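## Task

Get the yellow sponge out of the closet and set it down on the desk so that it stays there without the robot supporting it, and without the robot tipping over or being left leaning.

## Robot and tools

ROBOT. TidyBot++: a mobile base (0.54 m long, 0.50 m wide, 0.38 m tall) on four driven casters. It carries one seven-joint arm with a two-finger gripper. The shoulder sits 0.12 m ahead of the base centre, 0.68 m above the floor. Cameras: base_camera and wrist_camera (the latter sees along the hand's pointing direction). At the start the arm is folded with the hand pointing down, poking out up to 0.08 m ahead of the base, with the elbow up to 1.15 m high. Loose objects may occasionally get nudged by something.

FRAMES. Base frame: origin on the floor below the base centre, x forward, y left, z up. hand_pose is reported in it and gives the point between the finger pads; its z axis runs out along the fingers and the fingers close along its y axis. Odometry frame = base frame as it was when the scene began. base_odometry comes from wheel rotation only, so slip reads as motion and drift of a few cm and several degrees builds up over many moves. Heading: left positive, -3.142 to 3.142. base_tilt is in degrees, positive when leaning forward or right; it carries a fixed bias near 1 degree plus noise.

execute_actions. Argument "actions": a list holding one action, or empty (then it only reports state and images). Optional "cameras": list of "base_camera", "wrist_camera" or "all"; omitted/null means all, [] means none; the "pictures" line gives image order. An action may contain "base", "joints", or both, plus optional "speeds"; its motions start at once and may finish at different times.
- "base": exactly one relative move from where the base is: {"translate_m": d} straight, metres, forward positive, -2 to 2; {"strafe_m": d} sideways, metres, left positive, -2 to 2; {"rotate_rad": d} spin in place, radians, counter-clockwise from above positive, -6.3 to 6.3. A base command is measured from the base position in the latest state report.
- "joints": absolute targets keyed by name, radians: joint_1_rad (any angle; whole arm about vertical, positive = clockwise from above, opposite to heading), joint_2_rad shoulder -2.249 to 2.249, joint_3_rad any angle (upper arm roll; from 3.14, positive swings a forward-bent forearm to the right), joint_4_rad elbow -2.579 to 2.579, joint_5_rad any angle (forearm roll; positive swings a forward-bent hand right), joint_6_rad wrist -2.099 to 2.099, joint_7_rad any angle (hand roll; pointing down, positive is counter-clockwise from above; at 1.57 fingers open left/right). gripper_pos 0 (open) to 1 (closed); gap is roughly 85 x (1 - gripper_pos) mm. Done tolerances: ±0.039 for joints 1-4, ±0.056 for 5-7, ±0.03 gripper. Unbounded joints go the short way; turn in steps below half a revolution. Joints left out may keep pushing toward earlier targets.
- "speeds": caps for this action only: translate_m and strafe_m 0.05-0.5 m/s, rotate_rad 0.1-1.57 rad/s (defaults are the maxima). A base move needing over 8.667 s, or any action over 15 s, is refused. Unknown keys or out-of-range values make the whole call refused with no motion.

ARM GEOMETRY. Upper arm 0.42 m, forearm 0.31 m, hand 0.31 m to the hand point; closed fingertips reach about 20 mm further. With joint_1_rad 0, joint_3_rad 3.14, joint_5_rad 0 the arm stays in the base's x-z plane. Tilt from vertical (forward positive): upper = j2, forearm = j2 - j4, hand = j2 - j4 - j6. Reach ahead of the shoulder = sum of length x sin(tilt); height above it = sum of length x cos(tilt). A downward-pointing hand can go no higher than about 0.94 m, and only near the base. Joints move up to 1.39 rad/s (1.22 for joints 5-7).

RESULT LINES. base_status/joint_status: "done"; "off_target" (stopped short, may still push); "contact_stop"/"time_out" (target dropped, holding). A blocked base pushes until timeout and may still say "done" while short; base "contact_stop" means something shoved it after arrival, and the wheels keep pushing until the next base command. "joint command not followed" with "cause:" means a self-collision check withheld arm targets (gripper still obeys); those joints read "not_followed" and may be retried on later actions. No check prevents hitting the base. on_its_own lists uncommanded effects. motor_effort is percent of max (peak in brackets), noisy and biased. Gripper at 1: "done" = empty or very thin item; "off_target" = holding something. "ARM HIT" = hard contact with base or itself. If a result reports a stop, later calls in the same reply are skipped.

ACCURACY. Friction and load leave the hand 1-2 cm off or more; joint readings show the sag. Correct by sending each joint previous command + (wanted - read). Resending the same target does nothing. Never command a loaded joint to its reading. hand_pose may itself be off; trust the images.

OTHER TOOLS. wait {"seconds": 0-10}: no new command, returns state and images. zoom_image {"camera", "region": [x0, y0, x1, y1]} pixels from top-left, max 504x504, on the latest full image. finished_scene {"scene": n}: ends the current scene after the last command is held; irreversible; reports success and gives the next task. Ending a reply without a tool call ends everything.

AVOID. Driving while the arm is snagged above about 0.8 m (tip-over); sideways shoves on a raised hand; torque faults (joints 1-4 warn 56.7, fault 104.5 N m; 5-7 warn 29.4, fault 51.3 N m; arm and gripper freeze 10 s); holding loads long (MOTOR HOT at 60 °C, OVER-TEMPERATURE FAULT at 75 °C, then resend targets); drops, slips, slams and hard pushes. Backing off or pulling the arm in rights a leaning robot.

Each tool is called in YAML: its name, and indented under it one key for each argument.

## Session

execute_actions:
  actions:
    - {"joints":{"joint_6_rad":0.5}}

Scene clock: 1.67 s.
base_odometry: x=+0.000 y=+0.000 heading=+0.000 (m, m, rad; odometry frame)
base_tilt: forward=-0.6 right=+0.1 (deg)
base_status: not commanded
joint_positions: joint_1_rad=+0.035 joint_2_rad=-0.355 joint_3_rad=+3.119 joint_4_rad=-2.550 joint_5_rad=+0.022 joint_6_rad=+0.473 joint_7_rad=+1.604 gripper_pos=+0.000
joint_status: all done
motor_effort: joint_1_rad=-1(1) joint_2_rad=-6(6) joint_3_rad=+0(1) joint_4_rad=+18(19) joint_5_rad=-1(0) joint_6_rad=+8(8) joint_7_rad=+0(1) (%)
hand_pose: x=+0.5352 y=+0.0000 z=+0.8452 quat_wxyz=(+0.021, +0.758, +0.021, +0.651) (m; base frame)
pictures: base_camera, wrist_camera
Images, in order (width x height): base_camera 644x364, wrist_camera 644x476.

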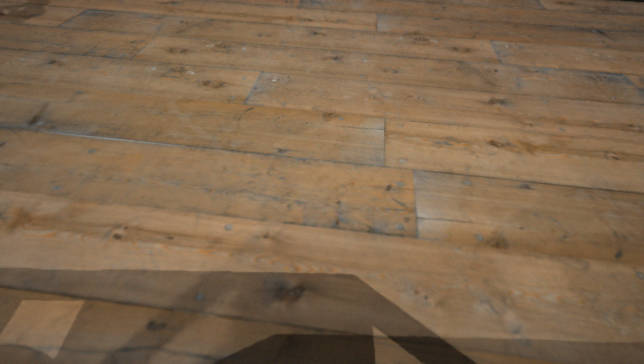

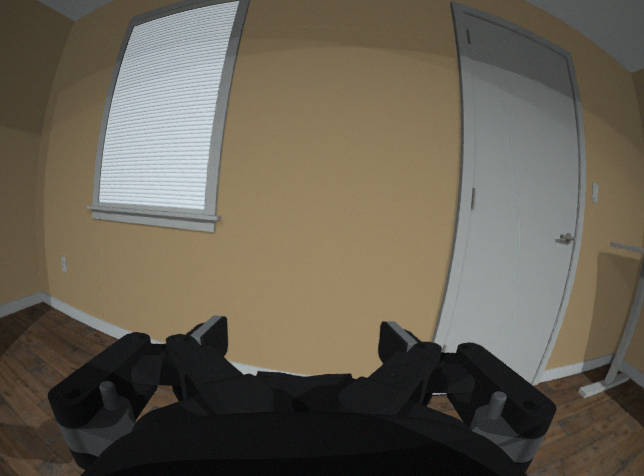

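Same layout. Turn left ~1.43.

execute_actions:
  actions:
    - {"base":{"rotate_rad":1.43},"joints":{"joint_1_rad":0,"joint_2_rad":-0.2,"joint_3_rad":3.14,"joint_4_rad":-2.04,"joint_5_rad":0,"joint_6_rad":0.3,"joint_7_rad":1.57,"gripper_pos":1}}

Scene clock: 4.27 s.
base_odometry: x=+0.000 y=+0.000 heading=+1.429 (m, m, rad; odometry frame)
base_tilt: forward=-0.6 right=+0.1 (deg)
base_status: done
joint_positions: joint_1_rad=+0.007 joint_2_rad=-0.210 joint_3_rad=+3.133 joint_4_rad=-2.055 joint_5_rad=+0.022 joint_6_rad=+0.349 joint_7_rad=+1.603 gripper_pos=+0.999
joint_status: all done
motor_effort: joint_1_rad=+0(2) joint_2_rad=-14(15) joint_3_rad=+0(1) joint_4_rad=+21(22) joint_5_rad=+0(2) joint_6_rad=+8(10) joint_7_rad=+1(0) (%)
hand_pose: x=+0.6441 y=+0.0048 z=+1.0313 quat_wxyz=(+0.017, +0.680, +0.022, +0.733) (m; base frame)
pictures: base_camera, wrist_camera
Images, in order (width x height): base_camera 644x364, wrist_camera 644x476.

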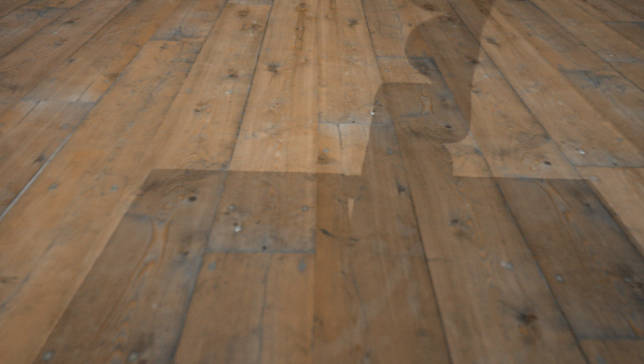

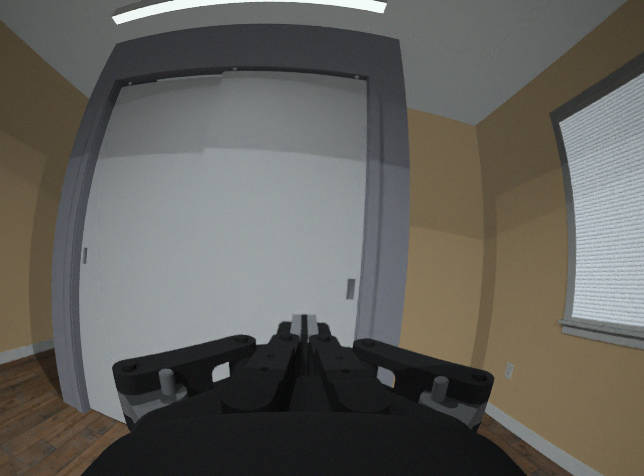

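execute_actions:
  actions:
    - {"base":{"strafe_m":-0.2},"joints":{"joint_7_rad":1.52,"joint_6_rad":0.25}}
  cameras: []

execute_actions:
  actions:
    - {"base":{"translate_m":0.7}}

Scene clock: 6.13 s.
base_odometry: x=+0.198 y=-0.028 heading=+1.430 (m, m, rad; odometry frame)
base_tilt: forward=-0.6 right=+0.1 (deg)
base_status: done
joint_positions: joint_1_rad=+0.006 joint_2_rad=-0.210 joint_3_rad=+3.140 joint_4_rad=-2.054 joint_5_rad=+0.022 joint_6_rad=+0.293 joint_7_rad=+1.545 gripper_pos=+0.999
joint_status: all done
motor_effort: joint_1_rad=-1(1) joint_2_rad=-14(15) joint_3_rad=+0(3) joint_4_rad=+21(22) joint_5_rad=+0(1) joint_6_rad=+8(8) joint_7_rad=+1(0) (%)
hand_pose: x=+0.6453 y=+0.0009 z=+1.0144 quat_wxyz=(-0.002, +0.700, -0.001, +0.714) (m; base frame)
pictures: none
No camera images: the call's "cameras" was empty. Leave "cameras" out to get every camera's image.

Scene clock: 8.90 s.
base_odometry: x=+0.297 y=+0.665 heading=+1.430 (m, m, rad; odometry frame)
base_tilt: forward=-0.6 right=+0.0 (deg)
base_status: done
joint_positions: joint_1_rad=+0.006 joint_2_rad=-0.203 joint_3_rad=+3.140 joint_4_rad=-2.053 joint_5_rad=+0.022 joint_6_rad=+0.292 joint_7_rad=+1.545 gripper_pos=+0.999
joint_status: not commanded
motor_effort: joint_1_rad=-1(0) joint_2_rad=-14(16) joint_3_rad=+0(1) joint_4_rad=+21(22) joint_5_rad=+0(1) joint_6_rad=+8(9) joint_7_rad=+1(1) (%)
hand_pose: x=+0.6476 y=+0.0008 z=+1.0114 quat_wxyz=(-0.002, +0.702, -0.001, +0.712) (m; base frame)
pictures: base_camera, wrist_camera
Images, in order (width x height): base_camera 644x364, wrist_camera 644x476.

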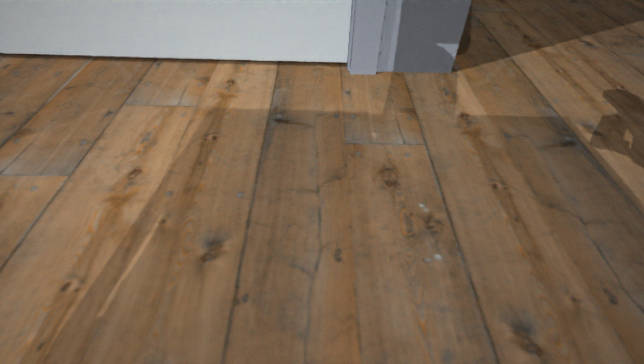

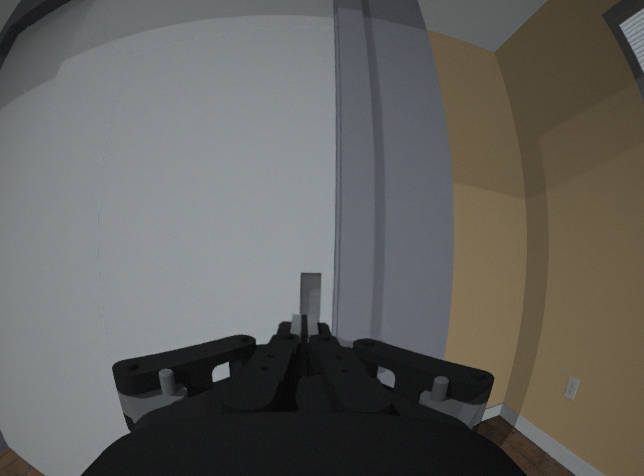

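execute_actions:
  actions:
    - {"base":{"strafe_m":-0.012},"joints":{"joint_4_rad":-2.16,"joint_6_rad":0.43}}
  cameras: []

execute_actions:
  actions:
    - {"base":{"translate_m":0.22}}
  cameras: ["wrist_camera"]

Scene clock: 10.27 s.
base_odometry: x=+0.309 y=+0.664 heading=+1.430 (m, m, rad; odometry frame)
base_tilt: forward=-0.6 right=+0.1 (deg)
base_status: done
joint_positions: joint_1_rad=+0.006 joint_2_rad=-0.203 joint_3_rad=+3.141 joint_4_rad=-2.151 joint_5_rad=+0.022 joint_6_rad=+0.383 joint_7_rad=+1.545 gripper_pos=+0.999
joint_status: all done
motor_effort: joint_1_rad=-1(1) joint_2_rad=-13(16) joint_3_rad=+0(3) joint_4_rad=+20(22) joint_5_rad=+0(1) joint_6_rad=+8(9) joint_7_rad=+0(1) (%)
hand_pose: x=+0.6377 y=+0.0012 z=+0.9802 quat_wxyz=(-0.003, +0.705, -0.001, +0.709) (m; base frame)
pictures: none
No camera images: the call's "cameras" was empty. Leave "cameras" out to get every camera's image.

Scene clock: 11.97 s.
base_odometry: x=+0.340 y=+0.882 heading=+1.430 (m, m, rad; odometry frame)
base_tilt: forward=-0.6 right=+0.1 (deg)
base_status: done
joint_positions: joint_1_rad=+0.006 joint_2_rad=-0.196 joint_3_rad=+3.141 joint_4_rad=-2.151 joint_5_rad=+0.022 joint_6_rad=+0.385 joint_7_rad=+1.545 gripper_pos=+0.999
joint_status: not commanded
motor_effort: joint_1_rad=+0(1) joint_2_rad=-14(18) joint_3_rad=+0(2) joint_4_rad=+20(21) joint_5_rad=+0(1) joint_6_rad=+8(9) joint_7_rad=+1(0) (%)
hand_pose: x=+0.6397 y=+0.0012 z=+0.9773 quat_wxyz=(-0.003, +0.707, -0.001, +0.708) (m; base frame)
pictures: wrist_camera
Images, in order (width x height): wrist_camera 644x476.

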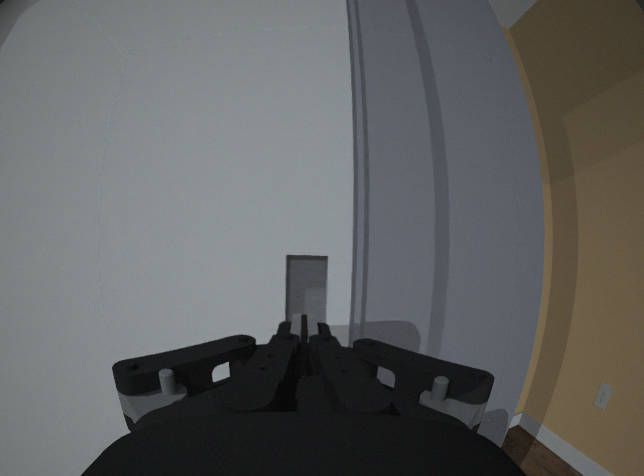

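execute_actions:
  actions:
    - {"base":{"translate_m":0.075},"speeds":{"translate_m":0.05}}
  cameras: ["wrist_camera"]

Scene clock: 14.17 s.
base_odometry: x=+0.350 y=+0.956 heading=+1.430 (m, m, rad; odometry frame)
base_tilt: forward=-0.6 right=+0.0 (deg)
base_status: done
joint_positions: joint_1_rad=+0.006 joint_2_rad=-0.210 joint_3_rad=+3.141 joint_4_rad=-2.161 joint_5_rad=+0.022 joint_6_rad=+0.385 joint_7_rad=+1.545 gripper_pos=+0.999
joint_status: not commanded
motor_effort: joint_1_rad=-1(2) joint_2_rad=-12(15) joint_3_rad=+0(1) joint_4_rad=+22(26) joint_5_rad=+0(0) joint_6_rad=+9(10) joint_7_rad=+1(1) (%)
hand_pose: x=+0.6344 y=+0.0013 z=+0.9784 quat_wxyz=(-0.003, +0.705, -0.001, +0.709) (m; base frame)
pictures: wrist_camera
Images, in order (width x height): wrist_camera 644x476.

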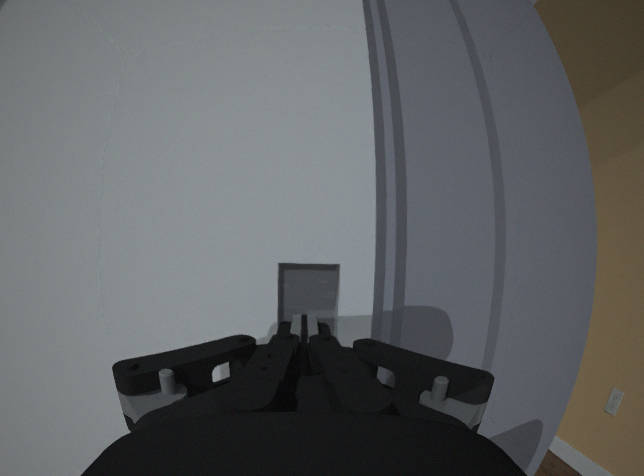

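execute_actions:
  actions:
    - {"base":{"strafe_m":0.6},"speeds":{"strafe_m":0.13},"joints":{"joint_2_rad":-0.16}}

Scene clock: 19.77 s.
base_odometry: x=-0.244 y=+1.041 heading=+1.429 (m, m, rad; odometry frame)
base_tilt: forward=-0.7 right=+0.0 (deg)
base_status: done
joint_positions: joint_1_rad=+0.037 joint_2_rad=-0.232 joint_3_rad=+3.173 joint_4_rad=-2.185 joint_5_rad=+0.004 joint_6_rad=+0.392 joint_7_rad=+1.545 gripper_pos=+0.999
joint_status: joint_2_rad off_target (ended at -0.232, target -0.160)
motor_effort: joint_1_rad=-6(12) joint_2_rad=+4(13) joint_3_rad=-6(12) joint_4_rad=+29(29) joint_5_rad=+2(4) joint_6_rad=+10(10) joint_7_rad=+0(1) (%)
hand_pose: x=+0.6244 y=-0.0345 z=+0.9770 quat_wxyz=(+0.013, +0.703, -0.033, +0.710) (m; base frame)
pictures: base_camera, wrist_camera
Images, in order (width x height): base_camera 644x364, wrist_camera 644x476.

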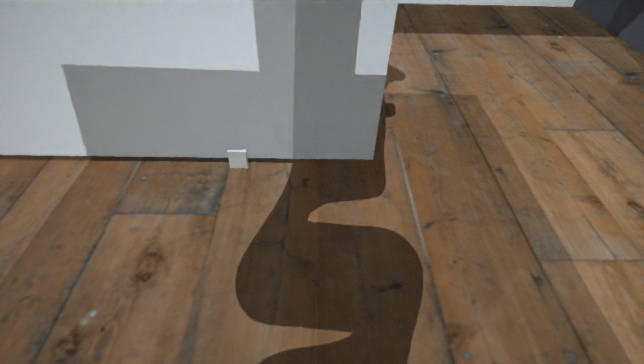

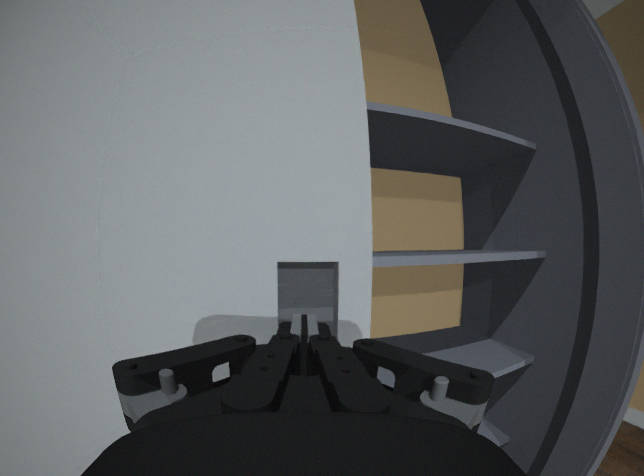

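execute_actions:
  actions:
    - {"base":{"translate_m":-0.08},"joints":{"joint_2_rad":-0.2}}
  cameras: []

execute_actions:
  actions:
    - {"base":{"strafe_m":-0.4},"joints":{"joint_6_rad":0.0}}
  cameras: ["wrist_camera"]

execute_actions:
  actions:
    - {"base":{"translate_m":0.22},"joints":{"joint_1_rad":-0.25}}

Scene clock: 21.20 s.
base_odometry: x=-0.255 y=+0.961 heading=+1.429 (m, m, rad; odometry frame)
base_tilt: forward=-0.6 right=+0.1 (deg)
base_status: done
joint_positions: joint_1_rad=+0.010 joint_2_rad=-0.201 joint_3_rad=+3.147 joint_4_rad=-2.157 joint_5_rad=+0.004 joint_6_rad=+0.393 joint_7_rad=+1.545 gripper_pos=+0.999
joint_status: all done
motor_effort: joint_1_rad=-1(6) joint_2_rad=-14(18) joint_3_rad=+0(5) joint_4_rad=+20(29) joint_5_rad=+0(2) joint_6_rad=+9(9) joint_7_rad=+1(0) (%)
hand_pose: x=+0.6376 y=-0.0063 z=+0.9786 quat_wxyz=(-0.003, +0.704, -0.013, +0.710) (m; base frame)
pictures: none
No camera images: the call's "cameras" was empty. Leave "cameras" out to get every camera's image.

Scene clock: 23.37 s.
base_odometry: x=+0.141 y=+0.905 heading=+1.429 (m, m, rad; odometry frame)
base_tilt: forward=-0.6 right=+0.1 (deg)
base_status: done
joint_positions: joint_1_rad=+0.009 joint_2_rad=-0.201 joint_3_rad=+3.146 joint_4_rad=-2.162 joint_5_rad=+0.004 joint_6_rad=+0.027 joint_7_rad=+1.545 gripper_pos=+0.999
joint_status: all done
motor_effort: joint_1_rad=-1(2) joint_2_rad=-13(15) joint_3_rad=+0(2) joint_4_rad=+20(23) joint_5_rad=+0(0) joint_6_rad=+8(10) joint_7_rad=+0(1) (%)
hand_pose: x=+0.6169 y=-0.0053 z=+0.8642 quat_wxyz=(-0.003, +0.823, -0.014, +0.568) (m; base frame)
pictures: wrist_camera
Images, in order (width x height): wrist_camera 644x476.

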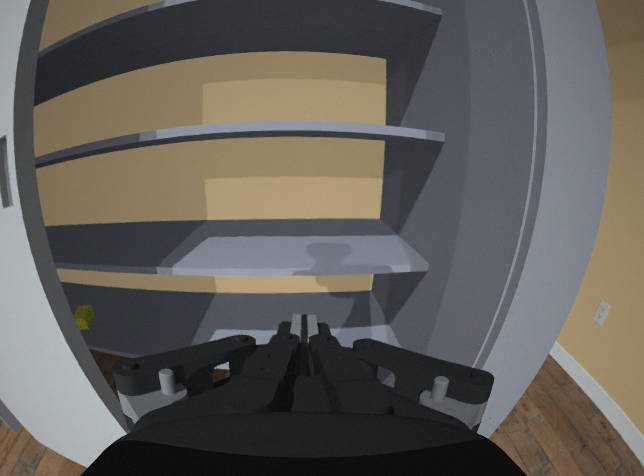

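Scene clock: 25.07 s.
base_odometry: x=+0.172 y=+1.122 heading=+1.429 (m, m, rad; odometry frame)
base_tilt: forward=-0.6 right=+0.1 (deg)
base_status: done
joint_positions: joint_1_rad=-0.238 joint_2_rad=-0.196 joint_3_rad=+3.144 joint_4_rad=-2.162 joint_5_rad=+0.004 joint_6_rad=+0.027 joint_7_rad=+1.545 gripper_pos=+0.999
joint_status: all done
motor_effort: joint_1_rad=-1(1) joint_2_rad=-13(17) joint_3_rad=+0(1) joint_4_rad=+20(21) joint_5_rad=+0(0) joint_6_rad=+8(8) joint_7_rad=+1(1) (%)
hand_pose: x=+0.6036 y=+0.1177 z=+0.8620 quat_wxyz=(-0.073, +0.820, +0.088, +0.561) (m; base frame)
pictures: base_camera, wrist_camera
Images, in order (width x height): base_camera 644x364, wrist_camera 644x476.

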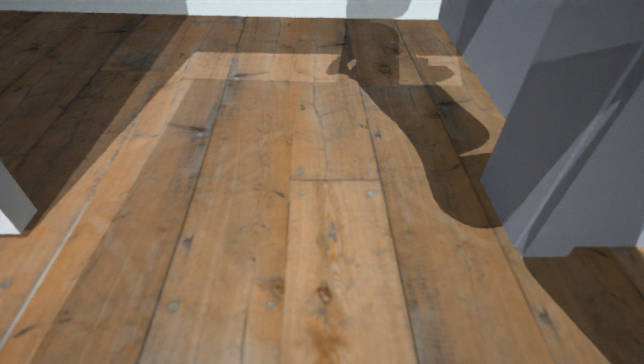

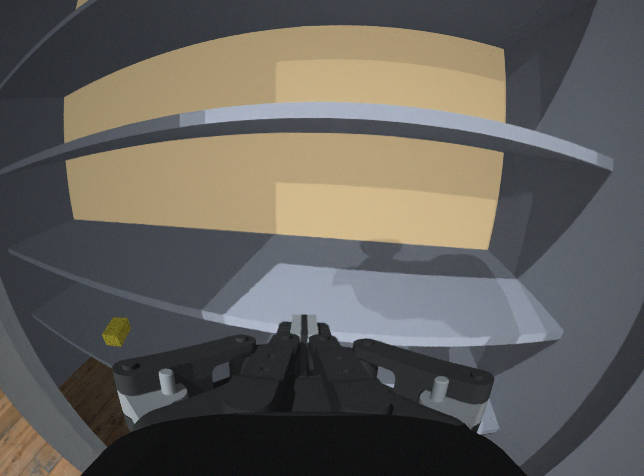

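execute_actions:
  actions:
    - {"base":{"translate_m":-0.3},"joints":{"joint_1_rad":0.01,"joint_6_rad":0.43}}
  cameras: []

execute_actions:
  actions:
    - {"base":{"strafe_m":1.22}}

Scene clock: 27.33 s.
base_odometry: x=+0.130 y=+0.825 heading=+1.429 (m, m, rad; odometry frame)
base_tilt: forward=-0.6 right=+0.1 (deg)
base_status: done
joint_positions: joint_1_rad=+0.000 joint_2_rad=-0.205 joint_3_rad=+3.144 joint_4_rad=-2.161 joint_5_rad=+0.004 joint_6_rad=+0.386 joint_7_rad=+1.545 gripper_pos=+0.999
joint_status: all done
motor_effort: joint_1_rad=-1(4) joint_2_rad=-13(17) joint_3_rad=+0(4) joint_4_rad=+20(21) joint_5_rad=+0(1) joint_6_rad=+9(8) joint_7_rad=+1(0) (%)
hand_pose: x=+0.6358 y=+0.0007 z=+0.9758 quat_wxyz=(-0.008, +0.707, -0.008, +0.707) (m; base frame)
pictures: none
No camera images: the call's "cameras" was empty. Leave "cameras" out to get every camera's image.

Scene clock: 31.17 s.
base_odometry: x=-1.078 y=+0.997 heading=+1.429 (m, m, rad; odometry frame)
base_tilt: forward=-0.6 right=+0.0 (deg)
base_status: done
joint_positions: joint_1_rad=+0.001 joint_2_rad=-0.205 joint_3_rad=+3.143 joint_4_rad=-2.161 joint_5_rad=+0.004 joint_6_rad=+0.386 joint_7_rad=+1.545 gripper_pos=+0.999
joint_status: not commanded
motor_effort: joint_1_rad=-1(2) joint_2_rad=-13(15) joint_3_rad=+0(2) joint_4_rad=+20(21) joint_5_rad=+0(0) joint_6_rad=+8(9) joint_7_rad=+1(1) (%)
hand_pose: x=+0.6358 y=+0.0007 z=+0.9758 quat_wxyz=(-0.008, +0.707, -0.008, +0.707) (m; base frame)
pictures: base_camera, wrist_camera
Images, in order (width x height): base_camera 644x364, wrist_camera 644x476.

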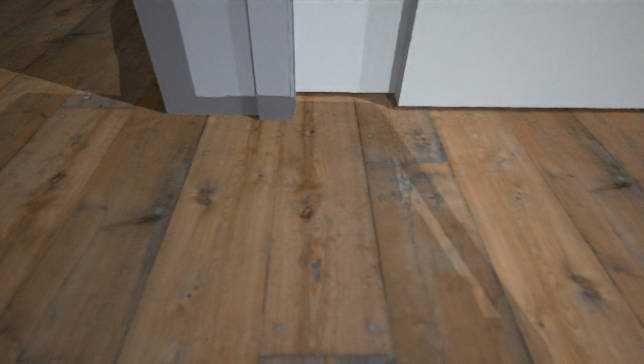

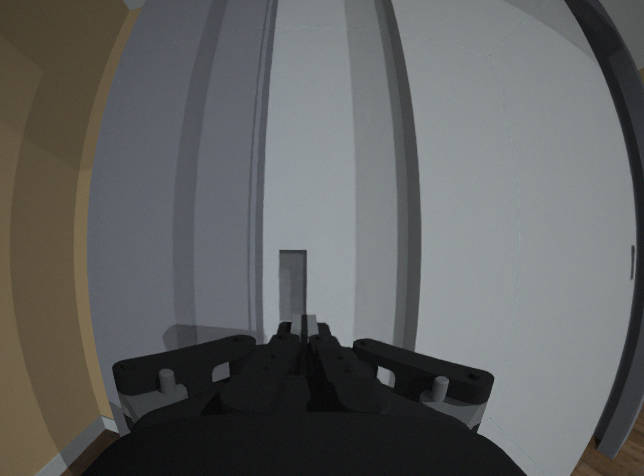

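execute_actions:
  actions:
    - {"base":{"strafe_m":0.014},"joints":{"joint_7_rad":-0.03}}
  cameras: []

execute_actions:
  actions:
    - {"base":{"translate_m":0.12},"speeds":{"translate_m":0.1}}
  cameras: ["wrist_camera"]

Scene clock: 33.17 s.
base_odometry: x=-1.092 y=+0.999 heading=+1.429 (m, m, rad; odometry frame)
base_tilt: forward=-0.6 right=+0.1 (deg)
base_status: done
joint_positions: joint_1_rad=+0.002 joint_2_rad=-0.205 joint_3_rad=+3.139 joint_4_rad=-2.161 joint_5_rad=+0.004 joint_6_rad=+0.386 joint_7_rad=-0.019 gripper_pos=+0.999
joint_status: all done
motor_effort: joint_1_rad=-1(1) joint_2_rad=-13(15) joint_3_rad=+0(2) joint_4_rad=+21(21) joint_5_rad=+0(1) joint_6_rad=+8(9) joint_7_rad=+1(1) (%)
hand_pose: x=+0.6357 y=+0.0026 z=+0.9758 quat_wxyz=(-0.504, +0.497, -0.503, +0.496) (m; base frame)
pictures: none
No camera images: the call's "cameras" was empty. Leave "cameras" out to get every camera's image.

Scene clock: 34.97 s.
base_odometry: x=-1.075 y=+1.118 heading=+1.429 (m, m, rad; odometry frame)
base_tilt: forward=-0.6 right=+0.0 (deg)
base_status: done
joint_positions: joint_1_rad=+0.002 joint_2_rad=-0.203 joint_3_rad=+3.139 joint_4_rad=-2.161 joint_5_rad=+0.004 joint_6_rad=+0.386 joint_7_rad=-0.019 gripper_pos=+0.999
joint_status: not commanded
motor_effort: joint_1_rad=-1(1) joint_2_rad=-14(16) joint_3_rad=+0(1) joint_4_rad=+21(22) joint_5_rad=+0(0) joint_6_rad=+8(9) joint_7_rad=+1(1) (%)
hand_pose: x=+0.6366 y=+0.0026 z=+0.9745 quat_wxyz=(-0.504, +0.498, -0.503, +0.495) (m; base frame)
pictures: wrist_camera
Images, in order (width x height): wrist_camera 644x476.

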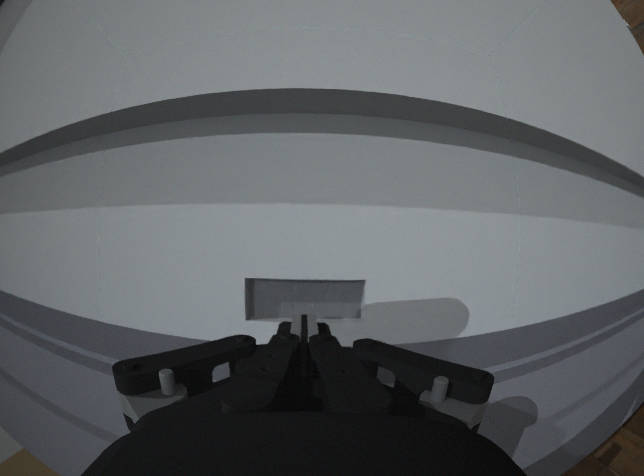

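execute_actions:
  actions:
    - {"base":{"strafe_m":-0.008},"speeds":{"strafe_m":0.05}}
  cameras: []

execute_actions:
  actions:
    - {"base":{"translate_m":0.075},"speeds":{"translate_m":0.05}}
  cameras: ["wrist_camera"]

Scene clock: 35.93 s.
base_odometry: x=-1.067 y=+1.117 heading=+1.429 (m, m, rad; odometry frame)
base_tilt: forward=-0.6 right=+0.1 (deg)
base_status: done
joint_positions: joint_1_rad=+0.002 joint_2_rad=-0.203 joint_3_rad=+3.139 joint_4_rad=-2.161 joint_5_rad=+0.004 joint_6_rad=+0.386 joint_7_rad=-0.019 gripper_pos=+0.999
joint_status: not commanded
motor_effort: joint_1_rad=-1(1) joint_2_rad=-14(15) joint_3_rad=+0(2) joint_4_rad=+20(21) joint_5_rad=+0(0) joint_6_rad=+8(9) joint_7_rad=+1(1) (%)
hand_pose: x=+0.6366 y=+0.0019 z=+0.9745 quat_wxyz=(-0.504, +0.497, -0.504, +0.496) (m; base frame)
pictures: none
No camera images: the call's "cameras" was empty. Leave "cameras" out to get every camera's image.

Scene clock: 37.97 s.
base_odometry: x=-1.057 y=+1.191 heading=+1.429 (m, m, rad; odometry frame)
base_tilt: forward=-0.6 right=+0.1 (deg)
base_status: done
joint_positions: joint_1_rad=+0.003 joint_2_rad=-0.253 joint_3_rad=+3.139 joint_4_rad=-2.202 joint_5_rad=+0.004 joint_6_rad=+0.387 joint_7_rad=-0.019 gripper_pos=+0.999
joint_status: not commanded
motor_effort: joint_1_rad=-2(2) joint_2_rad=-1(15) joint_3_rad=-1(2) joint_4_rad=+29(32) joint_5_rad=+0(0) joint_6_rad=+11(12) joint_7_rad=+1(1) (%)
hand_pose: x=+0.6172 y=+0.0018 z=+0.9754 quat_wxyz=(-0.506, +0.495, -0.501, +0.498) (m; base frame)
pictures: wrist_camera
Images, in order (width x height): wrist_camera 644x476.

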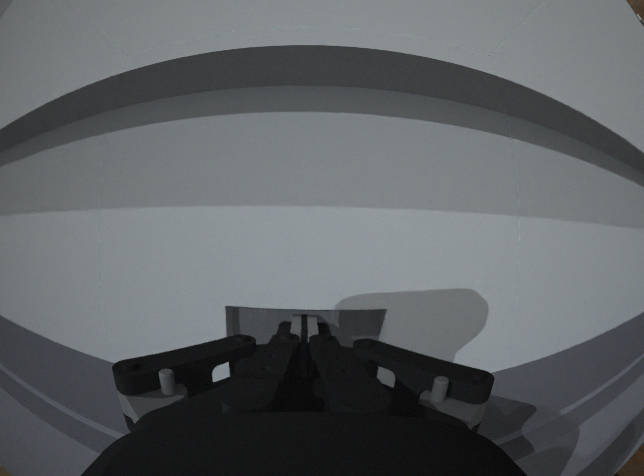

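execute_actions:
  actions:
    - {"base":{"strafe_m":-0.65},"speeds":{"strafe_m":0.1},"joints":{"joint_2_rad":-0.17}}

Scene clock: 45.47 s.
base_odometry: x=-0.413 y=+1.100 heading=+1.430 (m, m, rad; odometry frame)
base_tilt: forward=-0.6 right=+0.0 (deg)
base_status: done
joint_positions: joint_1_rad=-0.045 joint_2_rad=-0.217 joint_3_rad=+3.083 joint_4_rad=-2.177 joint_5_rad=+0.009 joint_6_rad=+0.395 joint_7_rad=-0.019 gripper_pos=+0.999
joint_status: joint_2_rad off_target (ended at -0.217, target -0.170)
motor_effort: joint_1_rad=+7(15) joint_2_rad=-4(8) joint_3_rad=+9(19) joint_4_rad=+25(29) joint_5_rad=-3(6) joint_6_rad=+9(11) joint_7_rad=+1(1) (%)
hand_pose: x=+0.6266 y=+0.0582 z=+0.9750 quat_wxyz=(-0.527, +0.525, -0.471, +0.475) (m; base frame)
pictures: base_camera, wrist_camera
Images, in order (width x height): base_camera 644x364, wrist_camera 644x476.

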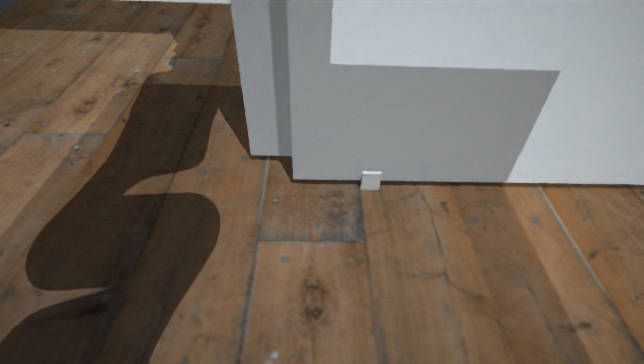

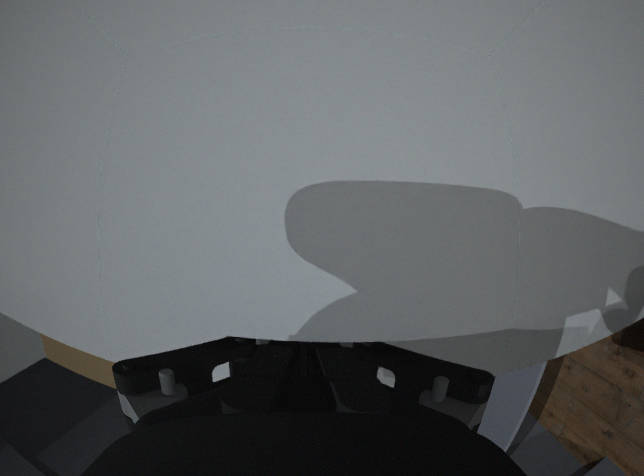

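execute_actions:
  actions:
    - {"base":{"strafe_m":-0.07},"speeds":{"strafe_m":0.08}}
  cameras: []

execute_actions:
  actions:
    - {"base":{"strafe_m":0.06},"speeds":{"strafe_m":0.1}}
  cameras: []

execute_actions:
  actions:
    - {"base":{"translate_m":-0.4}}
  cameras: []

execute_actions:
  actions:
    - {"base":{"strafe_m":0.3},"joints":{"joint_2_rad":1.2,"joint_4_rad":-1.52,"joint_6_rad":0.76,"joint_7_rad":1.58,"gripper_pos":0}}

Scene clock: 47.67 s.
base_odometry: x=-0.344 y=+1.090 heading=+1.430 (m, m, rad; odometry frame)
base_tilt: forward=-0.6 right=+0.0 (deg)
base_status: done
joint_positions: joint_1_rad=-0.047 joint_2_rad=-0.215 joint_3_rad=+3.081 joint_4_rad=-2.175 joint_5_rad=+0.013 joint_6_rad=+0.396 joint_7_rad=-0.019 gripper_pos=+0.999
joint_status: not commanded
motor_effort: joint_1_rad=+8(17) joint_2_rad=-2(10) joint_3_rad=+10(20) joint_4_rad=+26(27) joint_5_rad=-3(7) joint_6_rad=+9(9) joint_7_rad=+1(1) (%)
hand_pose: x=+0.6274 y=+0.0607 z=+0.9749 quat_wxyz=(-0.527, +0.527, -0.469, +0.474) (m; base frame)
pictures: none
No camera images: the call's "cameras" was empty. Leave "cameras" out to get every camera's image.

Scene clock: 48.83 s.
base_odometry: x=-0.404 y=+1.098 heading=+1.430 (m, m, rad; odometry frame)
base_tilt: forward=-0.6 right=+0.1 (deg)
base_status: done
joint_positions: joint_1_rad=+0.006 joint_2_rad=-0.221 joint_3_rad=+3.135 joint_4_rad=-2.181 joint_5_rad=+0.013 joint_6_rad=+0.396 joint_7_rad=-0.019 gripper_pos=+0.999
joint_status: not commanded
motor_effort: joint_1_rad=+0(8) joint_2_rad=-1(2) joint_3_rad=+1(10) joint_4_rad=+28(29) joint_5_rad=+0(3) joint_6_rad=+10(10) joint_7_rad=+1(1) (%)
hand_pose: x=+0.6288 y=+0.0034 z=+0.9749 quat_wxyz=(-0.504, +0.498, -0.499, +0.499) (m; base frame)
pictures: none
No camera images: the call's "cameras" was empty. Leave "cameras" out to get every camera's image.

Scene clock: 51.00 s.
base_odometry: x=-0.460 y=+0.702 heading=+1.430 (m, m, rad; odometry frame)
base_tilt: forward=-0.6 right=+0.1 (deg)
base_status: done
joint_positions: joint_1_rad=+0.006 joint_2_rad=-0.171 joint_3_rad=+3.137 joint_4_rad=-2.155 joint_5_rad=+0.013 joint_6_rad=+0.396 joint_7_rad=-0.019 gripper_pos=+0.999
joint_status: not commanded
on_its_own: joint_2_rad moved +0.050 to your old target -0.170
motor_effort: joint_1_rad=+0(3) joint_2_rad=-15(18) joint_3_rad=+0(2) joint_4_rad=+20(28) joint_5_rad=+0(1) joint_6_rad=+8(9) joint_7_rad=+1(1) (%)
hand_pose: x=+0.6464 y=+0.0022 z=+0.9651 quat_wxyz=(-0.498, +0.503, -0.505, +0.493) (m; base frame)
pictures: none
No camera images: the call's "cameras" was empty. Leave "cameras" out to get every camera's image.

Scene clock: 53.63 s.
base_odometry: x=-0.757 y=+0.744 heading=+1.430 (m, m, rad; odometry frame)
base_tilt: forward=-0.6 right=+0.0 (deg)
base_status: done
joint_positions: joint_1_rad=+0.005 joint_2_rad=+1.194 joint_3_rad=+3.136 joint_4_rad=-1.539 joint_5_rad=+0.013 joint_6_rad=+0.711 joint_7_rad=+1.550 gripper_pos=+0.000
joint_status: all done
motor_effort: joint_1_rad=-1(2) joint_2_rad=-49(50) joint_3_rad=-1(2) joint_4_rad=+11(20) joint_5_rad=+0(0) joint_6_rad=+8(8) joint_7_rad=+1(1) (%)
hand_pose: x=+0.9150 y=+0.0031 z=+0.4121 quat_wxyz=(-0.008, +0.847, -0.005, +0.531) (m; base frame)
pictures: base_camera, wrist_camera
Images, in order (width x height): base_camera 644x364, wrist_camera 644x476.

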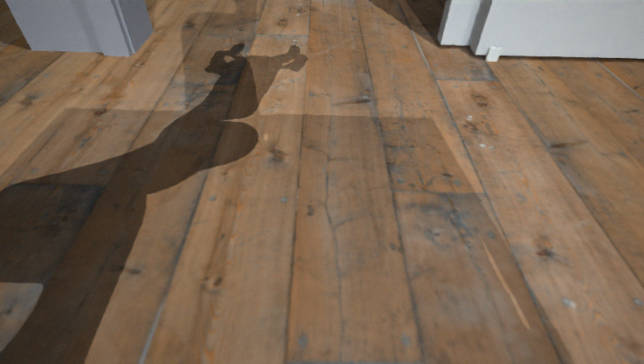

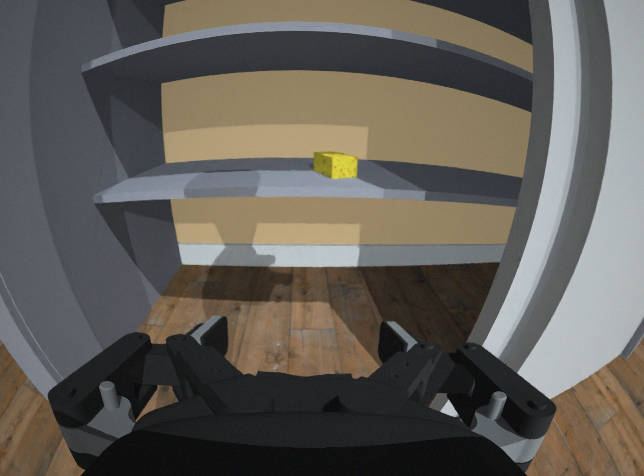

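execute_actions:
  actions:
    - {"base":{"translate_m":0.25},"joints":{"joint_2_rad":1.1,"joint_6_rad":0.6}}
  cameras: ["wrist_camera"]

Scene clock: 55.67 s.
base_odometry: x=-0.722 y=+0.992 heading=+1.431 (m, m, rad; odometry frame)
base_tilt: forward=-0.6 right=+0.0 (deg)
base_status: done
joint_positions: joint_1_rad=+0.005 joint_2_rad=+1.099 joint_3_rad=+3.136 joint_4_rad=-1.532 joint_5_rad=+0.013 joint_6_rad=+0.647 joint_7_rad=+1.550 gripper_pos=+0.000
joint_status: all done
motor_effort: joint_1_rad=-1(2) joint_2_rad=-49(52) joint_3_rad=-1(2) joint_4_rad=+13(14) joint_5_rad=+0(0) joint_6_rad=+7(8) joint_7_rad=+1(1) (%)
hand_pose: x=+0.9325 y=+0.0029 z=+0.4737 quat_wxyz=(-0.008, +0.837, -0.005, +0.547) (m; base frame)
pictures: wrist_camera
Images, in order (width x height): wrist_camera 644x476.

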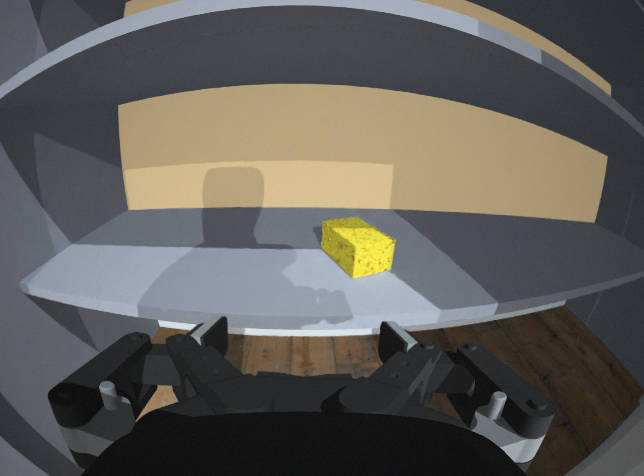

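execute_actions:
  actions:
    - {"base":{"strafe_m":-0.17},"joints":{"joint_2_rad":1.075,"joint_4_rad":-2.08,"joint_5_rad":0.38,"joint_6_rad":1.38}}

Scene clock: 58.53 s.
base_odometry: x=-0.554 y=+0.968 heading=+1.431 (m, m, rad; odometry frame)
base_tilt: forward=-0.6 right=+0.1 (deg)
base_status: done
joint_positions: joint_1_rad=+0.017 joint_2_rad=+1.091 joint_3_rad=+3.139 joint_4_rad=-2.063 joint_5_rad=+0.352 joint_6_rad=+1.335 joint_7_rad=+1.550 gripper_pos=+0.000
joint_status: all done
motor_effort: joint_1_rad=-1(4) joint_2_rad=-40(50) joint_3_rad=-2(4) joint_4_rad=+5(13) joint_5_rad=+0(1) joint_6_rad=+8(8) joint_7_rad=+1(1) (%)
hand_pose: x=+0.7729 y=+0.0962 z=+0.4856 quat_wxyz=(-0.112, +0.779, +0.122, +0.604) (m; base frame)
pictures: base_camera, wrist_camera
Images, in order (width x height): base_camera 644x364, wrist_camera 644x476.

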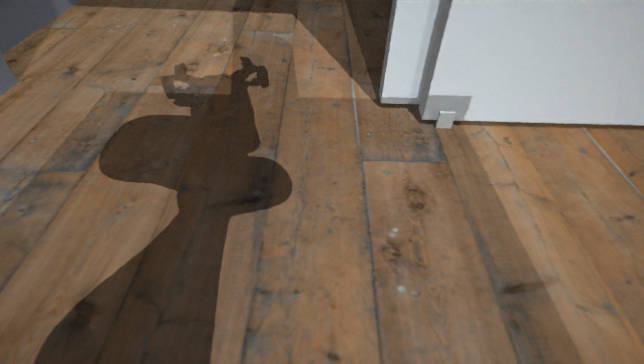

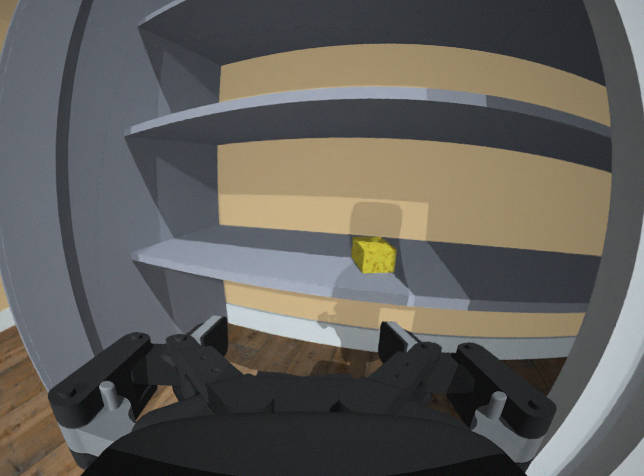

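execute_actions:
  actions:
    - {"base":{"translate_m":0.3},"speeds":{"translate_m":0.2}}

Scene clock: 61.10 s.
base_odometry: x=-0.512 y=+1.266 heading=+1.431 (m, m, rad; odometry frame)
base_tilt: forward=-0.6 right=+0.1 (deg)
base_status: done
joint_positions: joint_1_rad=+0.017 joint_2_rad=+1.089 joint_3_rad=+3.139 joint_4_rad=-2.067 joint_5_rad=+0.352 joint_6_rad=+1.335 joint_7_rad=+1.550 gripper_pos=+0.000
joint_status: not commanded
motor_effort: joint_1_rad=-1(0) joint_2_rad=-40(42) joint_3_rad=-3(3) joint_4_rad=+4(6) joint_5_rad=+0(1) joint_6_rad=+8(9) joint_7_rad=+0(1) (%)
hand_pose: x=+0.7717 y=+0.0962 z=+0.4857 quat_wxyz=(-0.112, +0.780, +0.122, +0.604) (m; base frame)
pictures: base_camera, wrist_camera
Images, in order (width x height): base_camera 644x364, wrist_camera 644x476.

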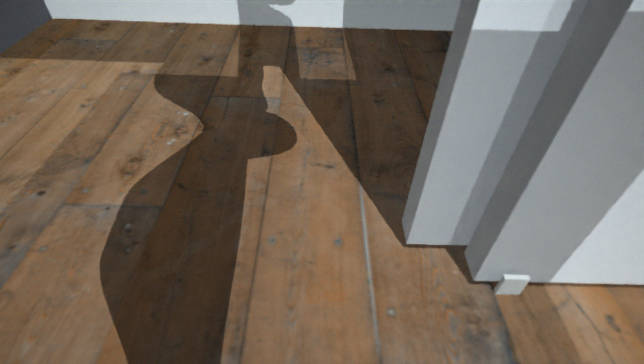

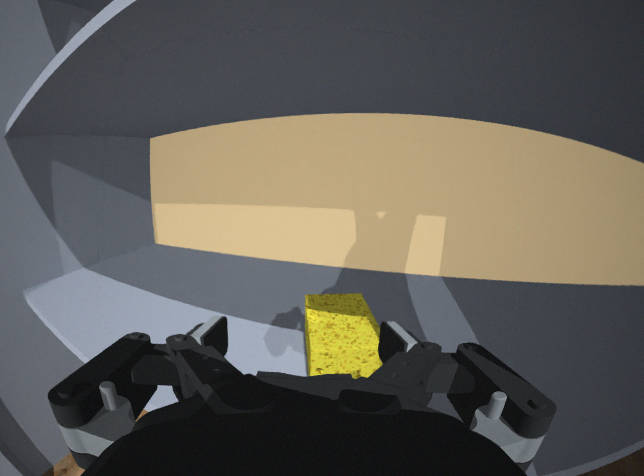

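execute_actions:
  actions:
    - {"base":{"translate_m":0.07},"speeds":{"translate_m":0.1}}
  cameras: ["wrist_camera"]

execute_actions:
  actions:
    - {"joints":{"joint_2_rad":1.19,"joint_4_rad":-1.95}}
  cameras: ["wrist_camera"]

Scene clock: 62.67 s.
base_odometry: x=-0.502 y=+1.335 heading=+1.430 (m, m, rad; odometry frame)
base_tilt: forward=-0.6 right=+0.0 (deg)
base_status: done
joint_positions: joint_1_rad=+0.017 joint_2_rad=+1.089 joint_3_rad=+3.139 joint_4_rad=-2.069 joint_5_rad=+0.353 joint_6_rad=+1.335 joint_7_rad=+1.550 gripper_pos=+0.000
joint_status: not commanded
motor_effort: joint_1_rad=-1(4) joint_2_rad=-40(40) joint_3_rad=-3(4) joint_4_rad=+4(6) joint_5_rad=+0(0) joint_6_rad=+8(8) joint_7_rad=+1(1) (%)
hand_pose: x=+0.7709 y=+0.0964 z=+0.4853 quat_wxyz=(-0.112, +0.780, +0.122, +0.603) (m; base frame)
pictures: wrist_camera
Images, in order (width x height): wrist_camera 644x476.

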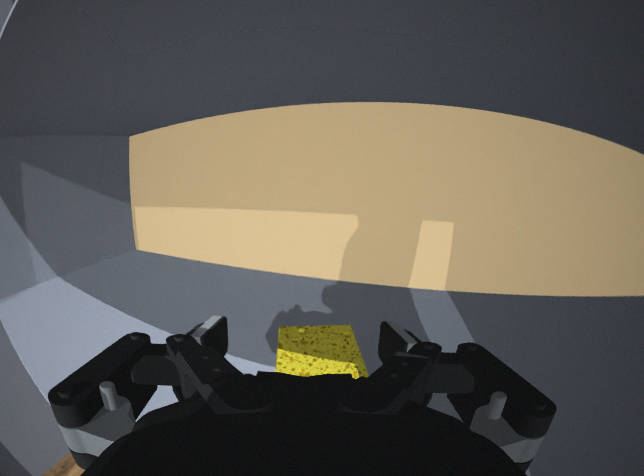

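Scene clock: 63.70 s.
base_odometry: x=-0.502 y=+1.335 heading=+1.430 (m, m, rad; odometry frame)
base_tilt: forward=-0.6 right=+0.0 (deg)
base_status: not commanded
joint_positions: joint_1_rad=+0.017 joint_2_rad=+1.183 joint_3_rad=+3.139 joint_4_rad=-1.964 joint_5_rad=+0.353 joint_6_rad=+1.335 joint_7_rad=+1.550 gripper_pos=+0.000
joint_status: all done
motor_effort: joint_1_rad=-1(1) joint_2_rad=-41(42) joint_3_rad=-3(3) joint_4_rad=+4(6) joint_5_rad=+0(0) joint_6_rad=+8(9) joint_7_rad=+1(1) (%)
hand_pose: x=+0.7918 y=+0.0961 z=+0.4526 quat_wxyz=(-0.112, +0.777, +0.123, +0.607) (m; base frame)
pictures: wrist_camera
Images, in order (width x height): wrist_camera 644x476.

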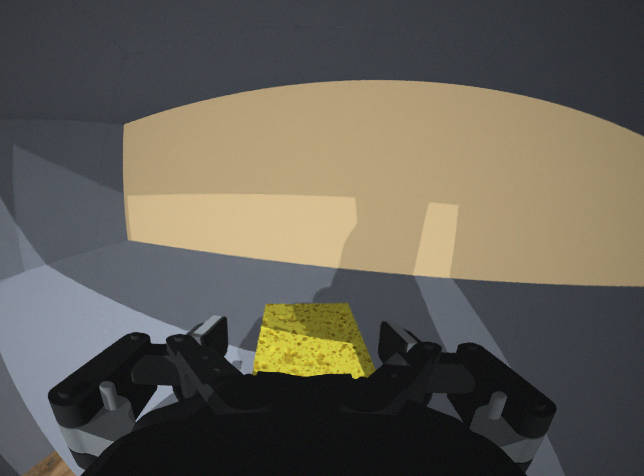

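execute_actions:
  actions:
    - {"joints":{"joint_2_rad":1.27,"joint_4_rad":-1.88}}
  cameras: ["wrist_camera"]

Scene clock: 64.80 s.
base_odometry: x=-0.502 y=+1.335 heading=+1.430 (m, m, rad; odometry frame)
base_tilt: forward=-0.6 right=+0.1 (deg)
base_status: not commanded
joint_positions: joint_1_rad=+0.017 joint_2_rad=+1.263 joint_3_rad=+3.139 joint_4_rad=-1.894 joint_5_rad=+0.353 joint_6_rad=+1.335 joint_7_rad=+1.550 gripper_pos=+0.000
joint_status: all done
motor_effort: joint_1_rad=-1(1) joint_2_rad=-42(45) joint_3_rad=-3(3) joint_4_rad=+4(6) joint_5_rad=+0(0) joint_6_rad=+8(9) joint_7_rad=+1(1) (%)
hand_pose: x=+0.7995 y=+0.0959 z=+0.4179 quat_wxyz=(-0.112, +0.780, +0.122, +0.603) (m; base frame)
pictures: wrist_camera
Images, in order (width x height): wrist_camera 644x476.

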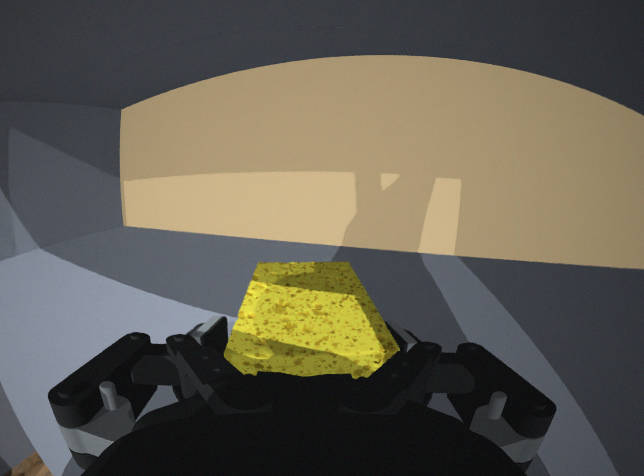

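execute_actions:
  actions:
    - {"joints":{"gripper_pos":1}}
  cameras: []

execute_actions:
  actions:
    - {"joints":{"joint_2_rad":1.15,"joint_4_rad":-2.0}}
  cameras: ["wrist_camera"]

execute_actions:
  actions:
    - {"base":{"translate_m":-1.2}}
  cameras: []

execute_actions:
  actions:
    - {"base":{"rotate_rad":-3.14},"speeds":{"rotate_rad":1.0},"joints":{"joint_2_rad":0.09,"joint_4_rad":-1.33,"joint_5_rad":-0.03,"joint_6_rad":-0.4}}

Scene clock: 66.20 s.
base_odometry: x=-0.502 y=+1.335 heading=+1.430 (m, m, rad; odometry frame)
base_tilt: forward=-0.6 right=+0.0 (deg)
base_status: not commanded
joint_positions: joint_1_rad=+0.017 joint_2_rad=+1.263 joint_3_rad=+3.139 joint_4_rad=-1.894 joint_5_rad=+0.353 joint_6_rad=+1.336 joint_7_rad=+1.550 gripper_pos=+0.391
joint_status: gripper_pos off_target (ended at +0.391, target +1.000)
motor_effort: joint_1_rad=-1(1) joint_2_rad=-42(42) joint_3_rad=-3(3) joint_4_rad=+5(4) joint_5_rad=+0(0) joint_6_rad=+8(8) joint_7_rad=+0(0) (%)
hand_pose: x=+0.7996 y=+0.0959 z=+0.4184 quat_wxyz=(-0.112, +0.780, +0.122, +0.604) (m; base frame)
pictures: none
No camera images: the call's "cameras" was empty. Leave "cameras" out to get every camera's image.

Scene clock: 67.23 s.
base_odometry: x=-0.502 y=+1.335 heading=+1.430 (m, m, rad; odometry frame)
base_tilt: forward=-0.6 right=+0.1 (deg)
base_status: not commanded
joint_positions: joint_1_rad=+0.017 joint_2_rad=+1.155 joint_3_rad=+3.139 joint_4_rad=-1.986 joint_5_rad=+0.353 joint_6_rad=+1.336 joint_7_rad=+1.550 gripper_pos=+0.391
joint_status: all done
motor_effort: joint_1_rad=-1(0) joint_2_rad=-41(45) joint_3_rad=-3(3) joint_4_rad=+5(6) joint_5_rad=+0(0) joint_6_rad=+8(9) joint_7_rad=+1(1) (%)
hand_pose: x=+0.7898 y=+0.0961 z=+0.4656 quat_wxyz=(-0.111, +0.775, +0.123, +0.610) (m; base frame)
pictures: wrist_camera
Images, in order (width x height): wrist_camera 644x476.

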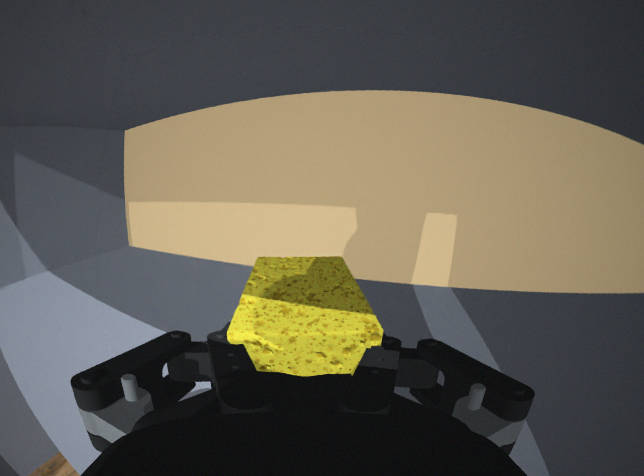

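Scene clock: 71.17 s.
base_odometry: x=-0.669 y=+0.147 heading=+1.430 (m, m, rad; odometry frame)
base_tilt: forward=-0.6 right=+0.1 (deg)
base_status: done
joint_positions: joint_1_rad=+0.014 joint_2_rad=+1.155 joint_3_rad=+3.139 joint_4_rad=-1.991 joint_5_rad=+0.354 joint_6_rad=+1.336 joint_7_rad=+1.550 gripper_pos=+0.391
joint_status: not commanded
motor_effort: joint_1_rad=-1(4) joint_2_rad=-41(44) joint_3_rad=-3(4) joint_4_rad=+5(6) joint_5_rad=+0(1) joint_6_rad=+8(9) joint_7_rad=+1(1) (%)
hand_pose: x=+0.7874 y=+0.0982 z=+0.4642 quat_wxyz=(-0.113, +0.776, +0.124, +0.608) (m; base frame)
pictures: none
No camera images: the call's "cameras" was empty. Leave "cameras" out to get every camera's image.

Scene clock: 75.33 s.
base_odometry: x=-0.669 y=+0.147 heading=-1.709 (m, m, rad; odometry frame)
base_tilt: forward=-0.6 right=+0.1 (deg)
base_status: done
joint_positions: joint_1_rad=+0.013 joint_2_rad=+0.096 joint_3_rad=+3.143 joint_4_rad=-1.342 joint_5_rad=+0.001 joint_6_rad=-0.352 joint_7_rad=+1.550 gripper_pos=+0.391
joint_status: all done
motor_effort: joint_1_rad=-1(5) joint_2_rad=-26(45) joint_3_rad=+0(3) joint_4_rad=+21(22) joint_5_rad=+0(3) joint_6_rad=+8(9) joint_7_rad=+1(1) (%)
hand_pose: x=+0.7748 y=-0.0076 z=+1.0741 quat_wxyz=(-0.002, +0.780, -0.013, +0.625) (m; base frame)
pictures: base_camera, wrist_camera
Images, in order (width x height): base_camera 644x364, wrist_camera 644x476.

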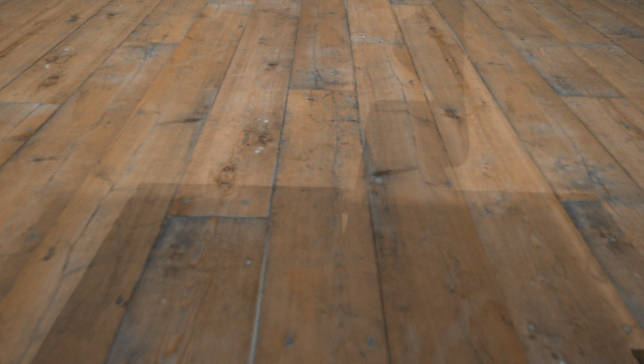

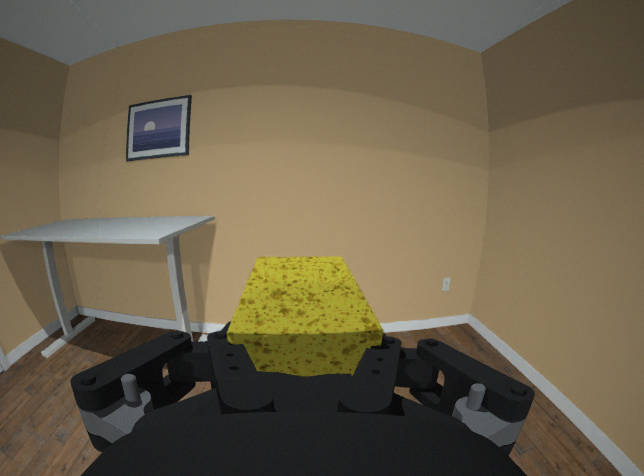

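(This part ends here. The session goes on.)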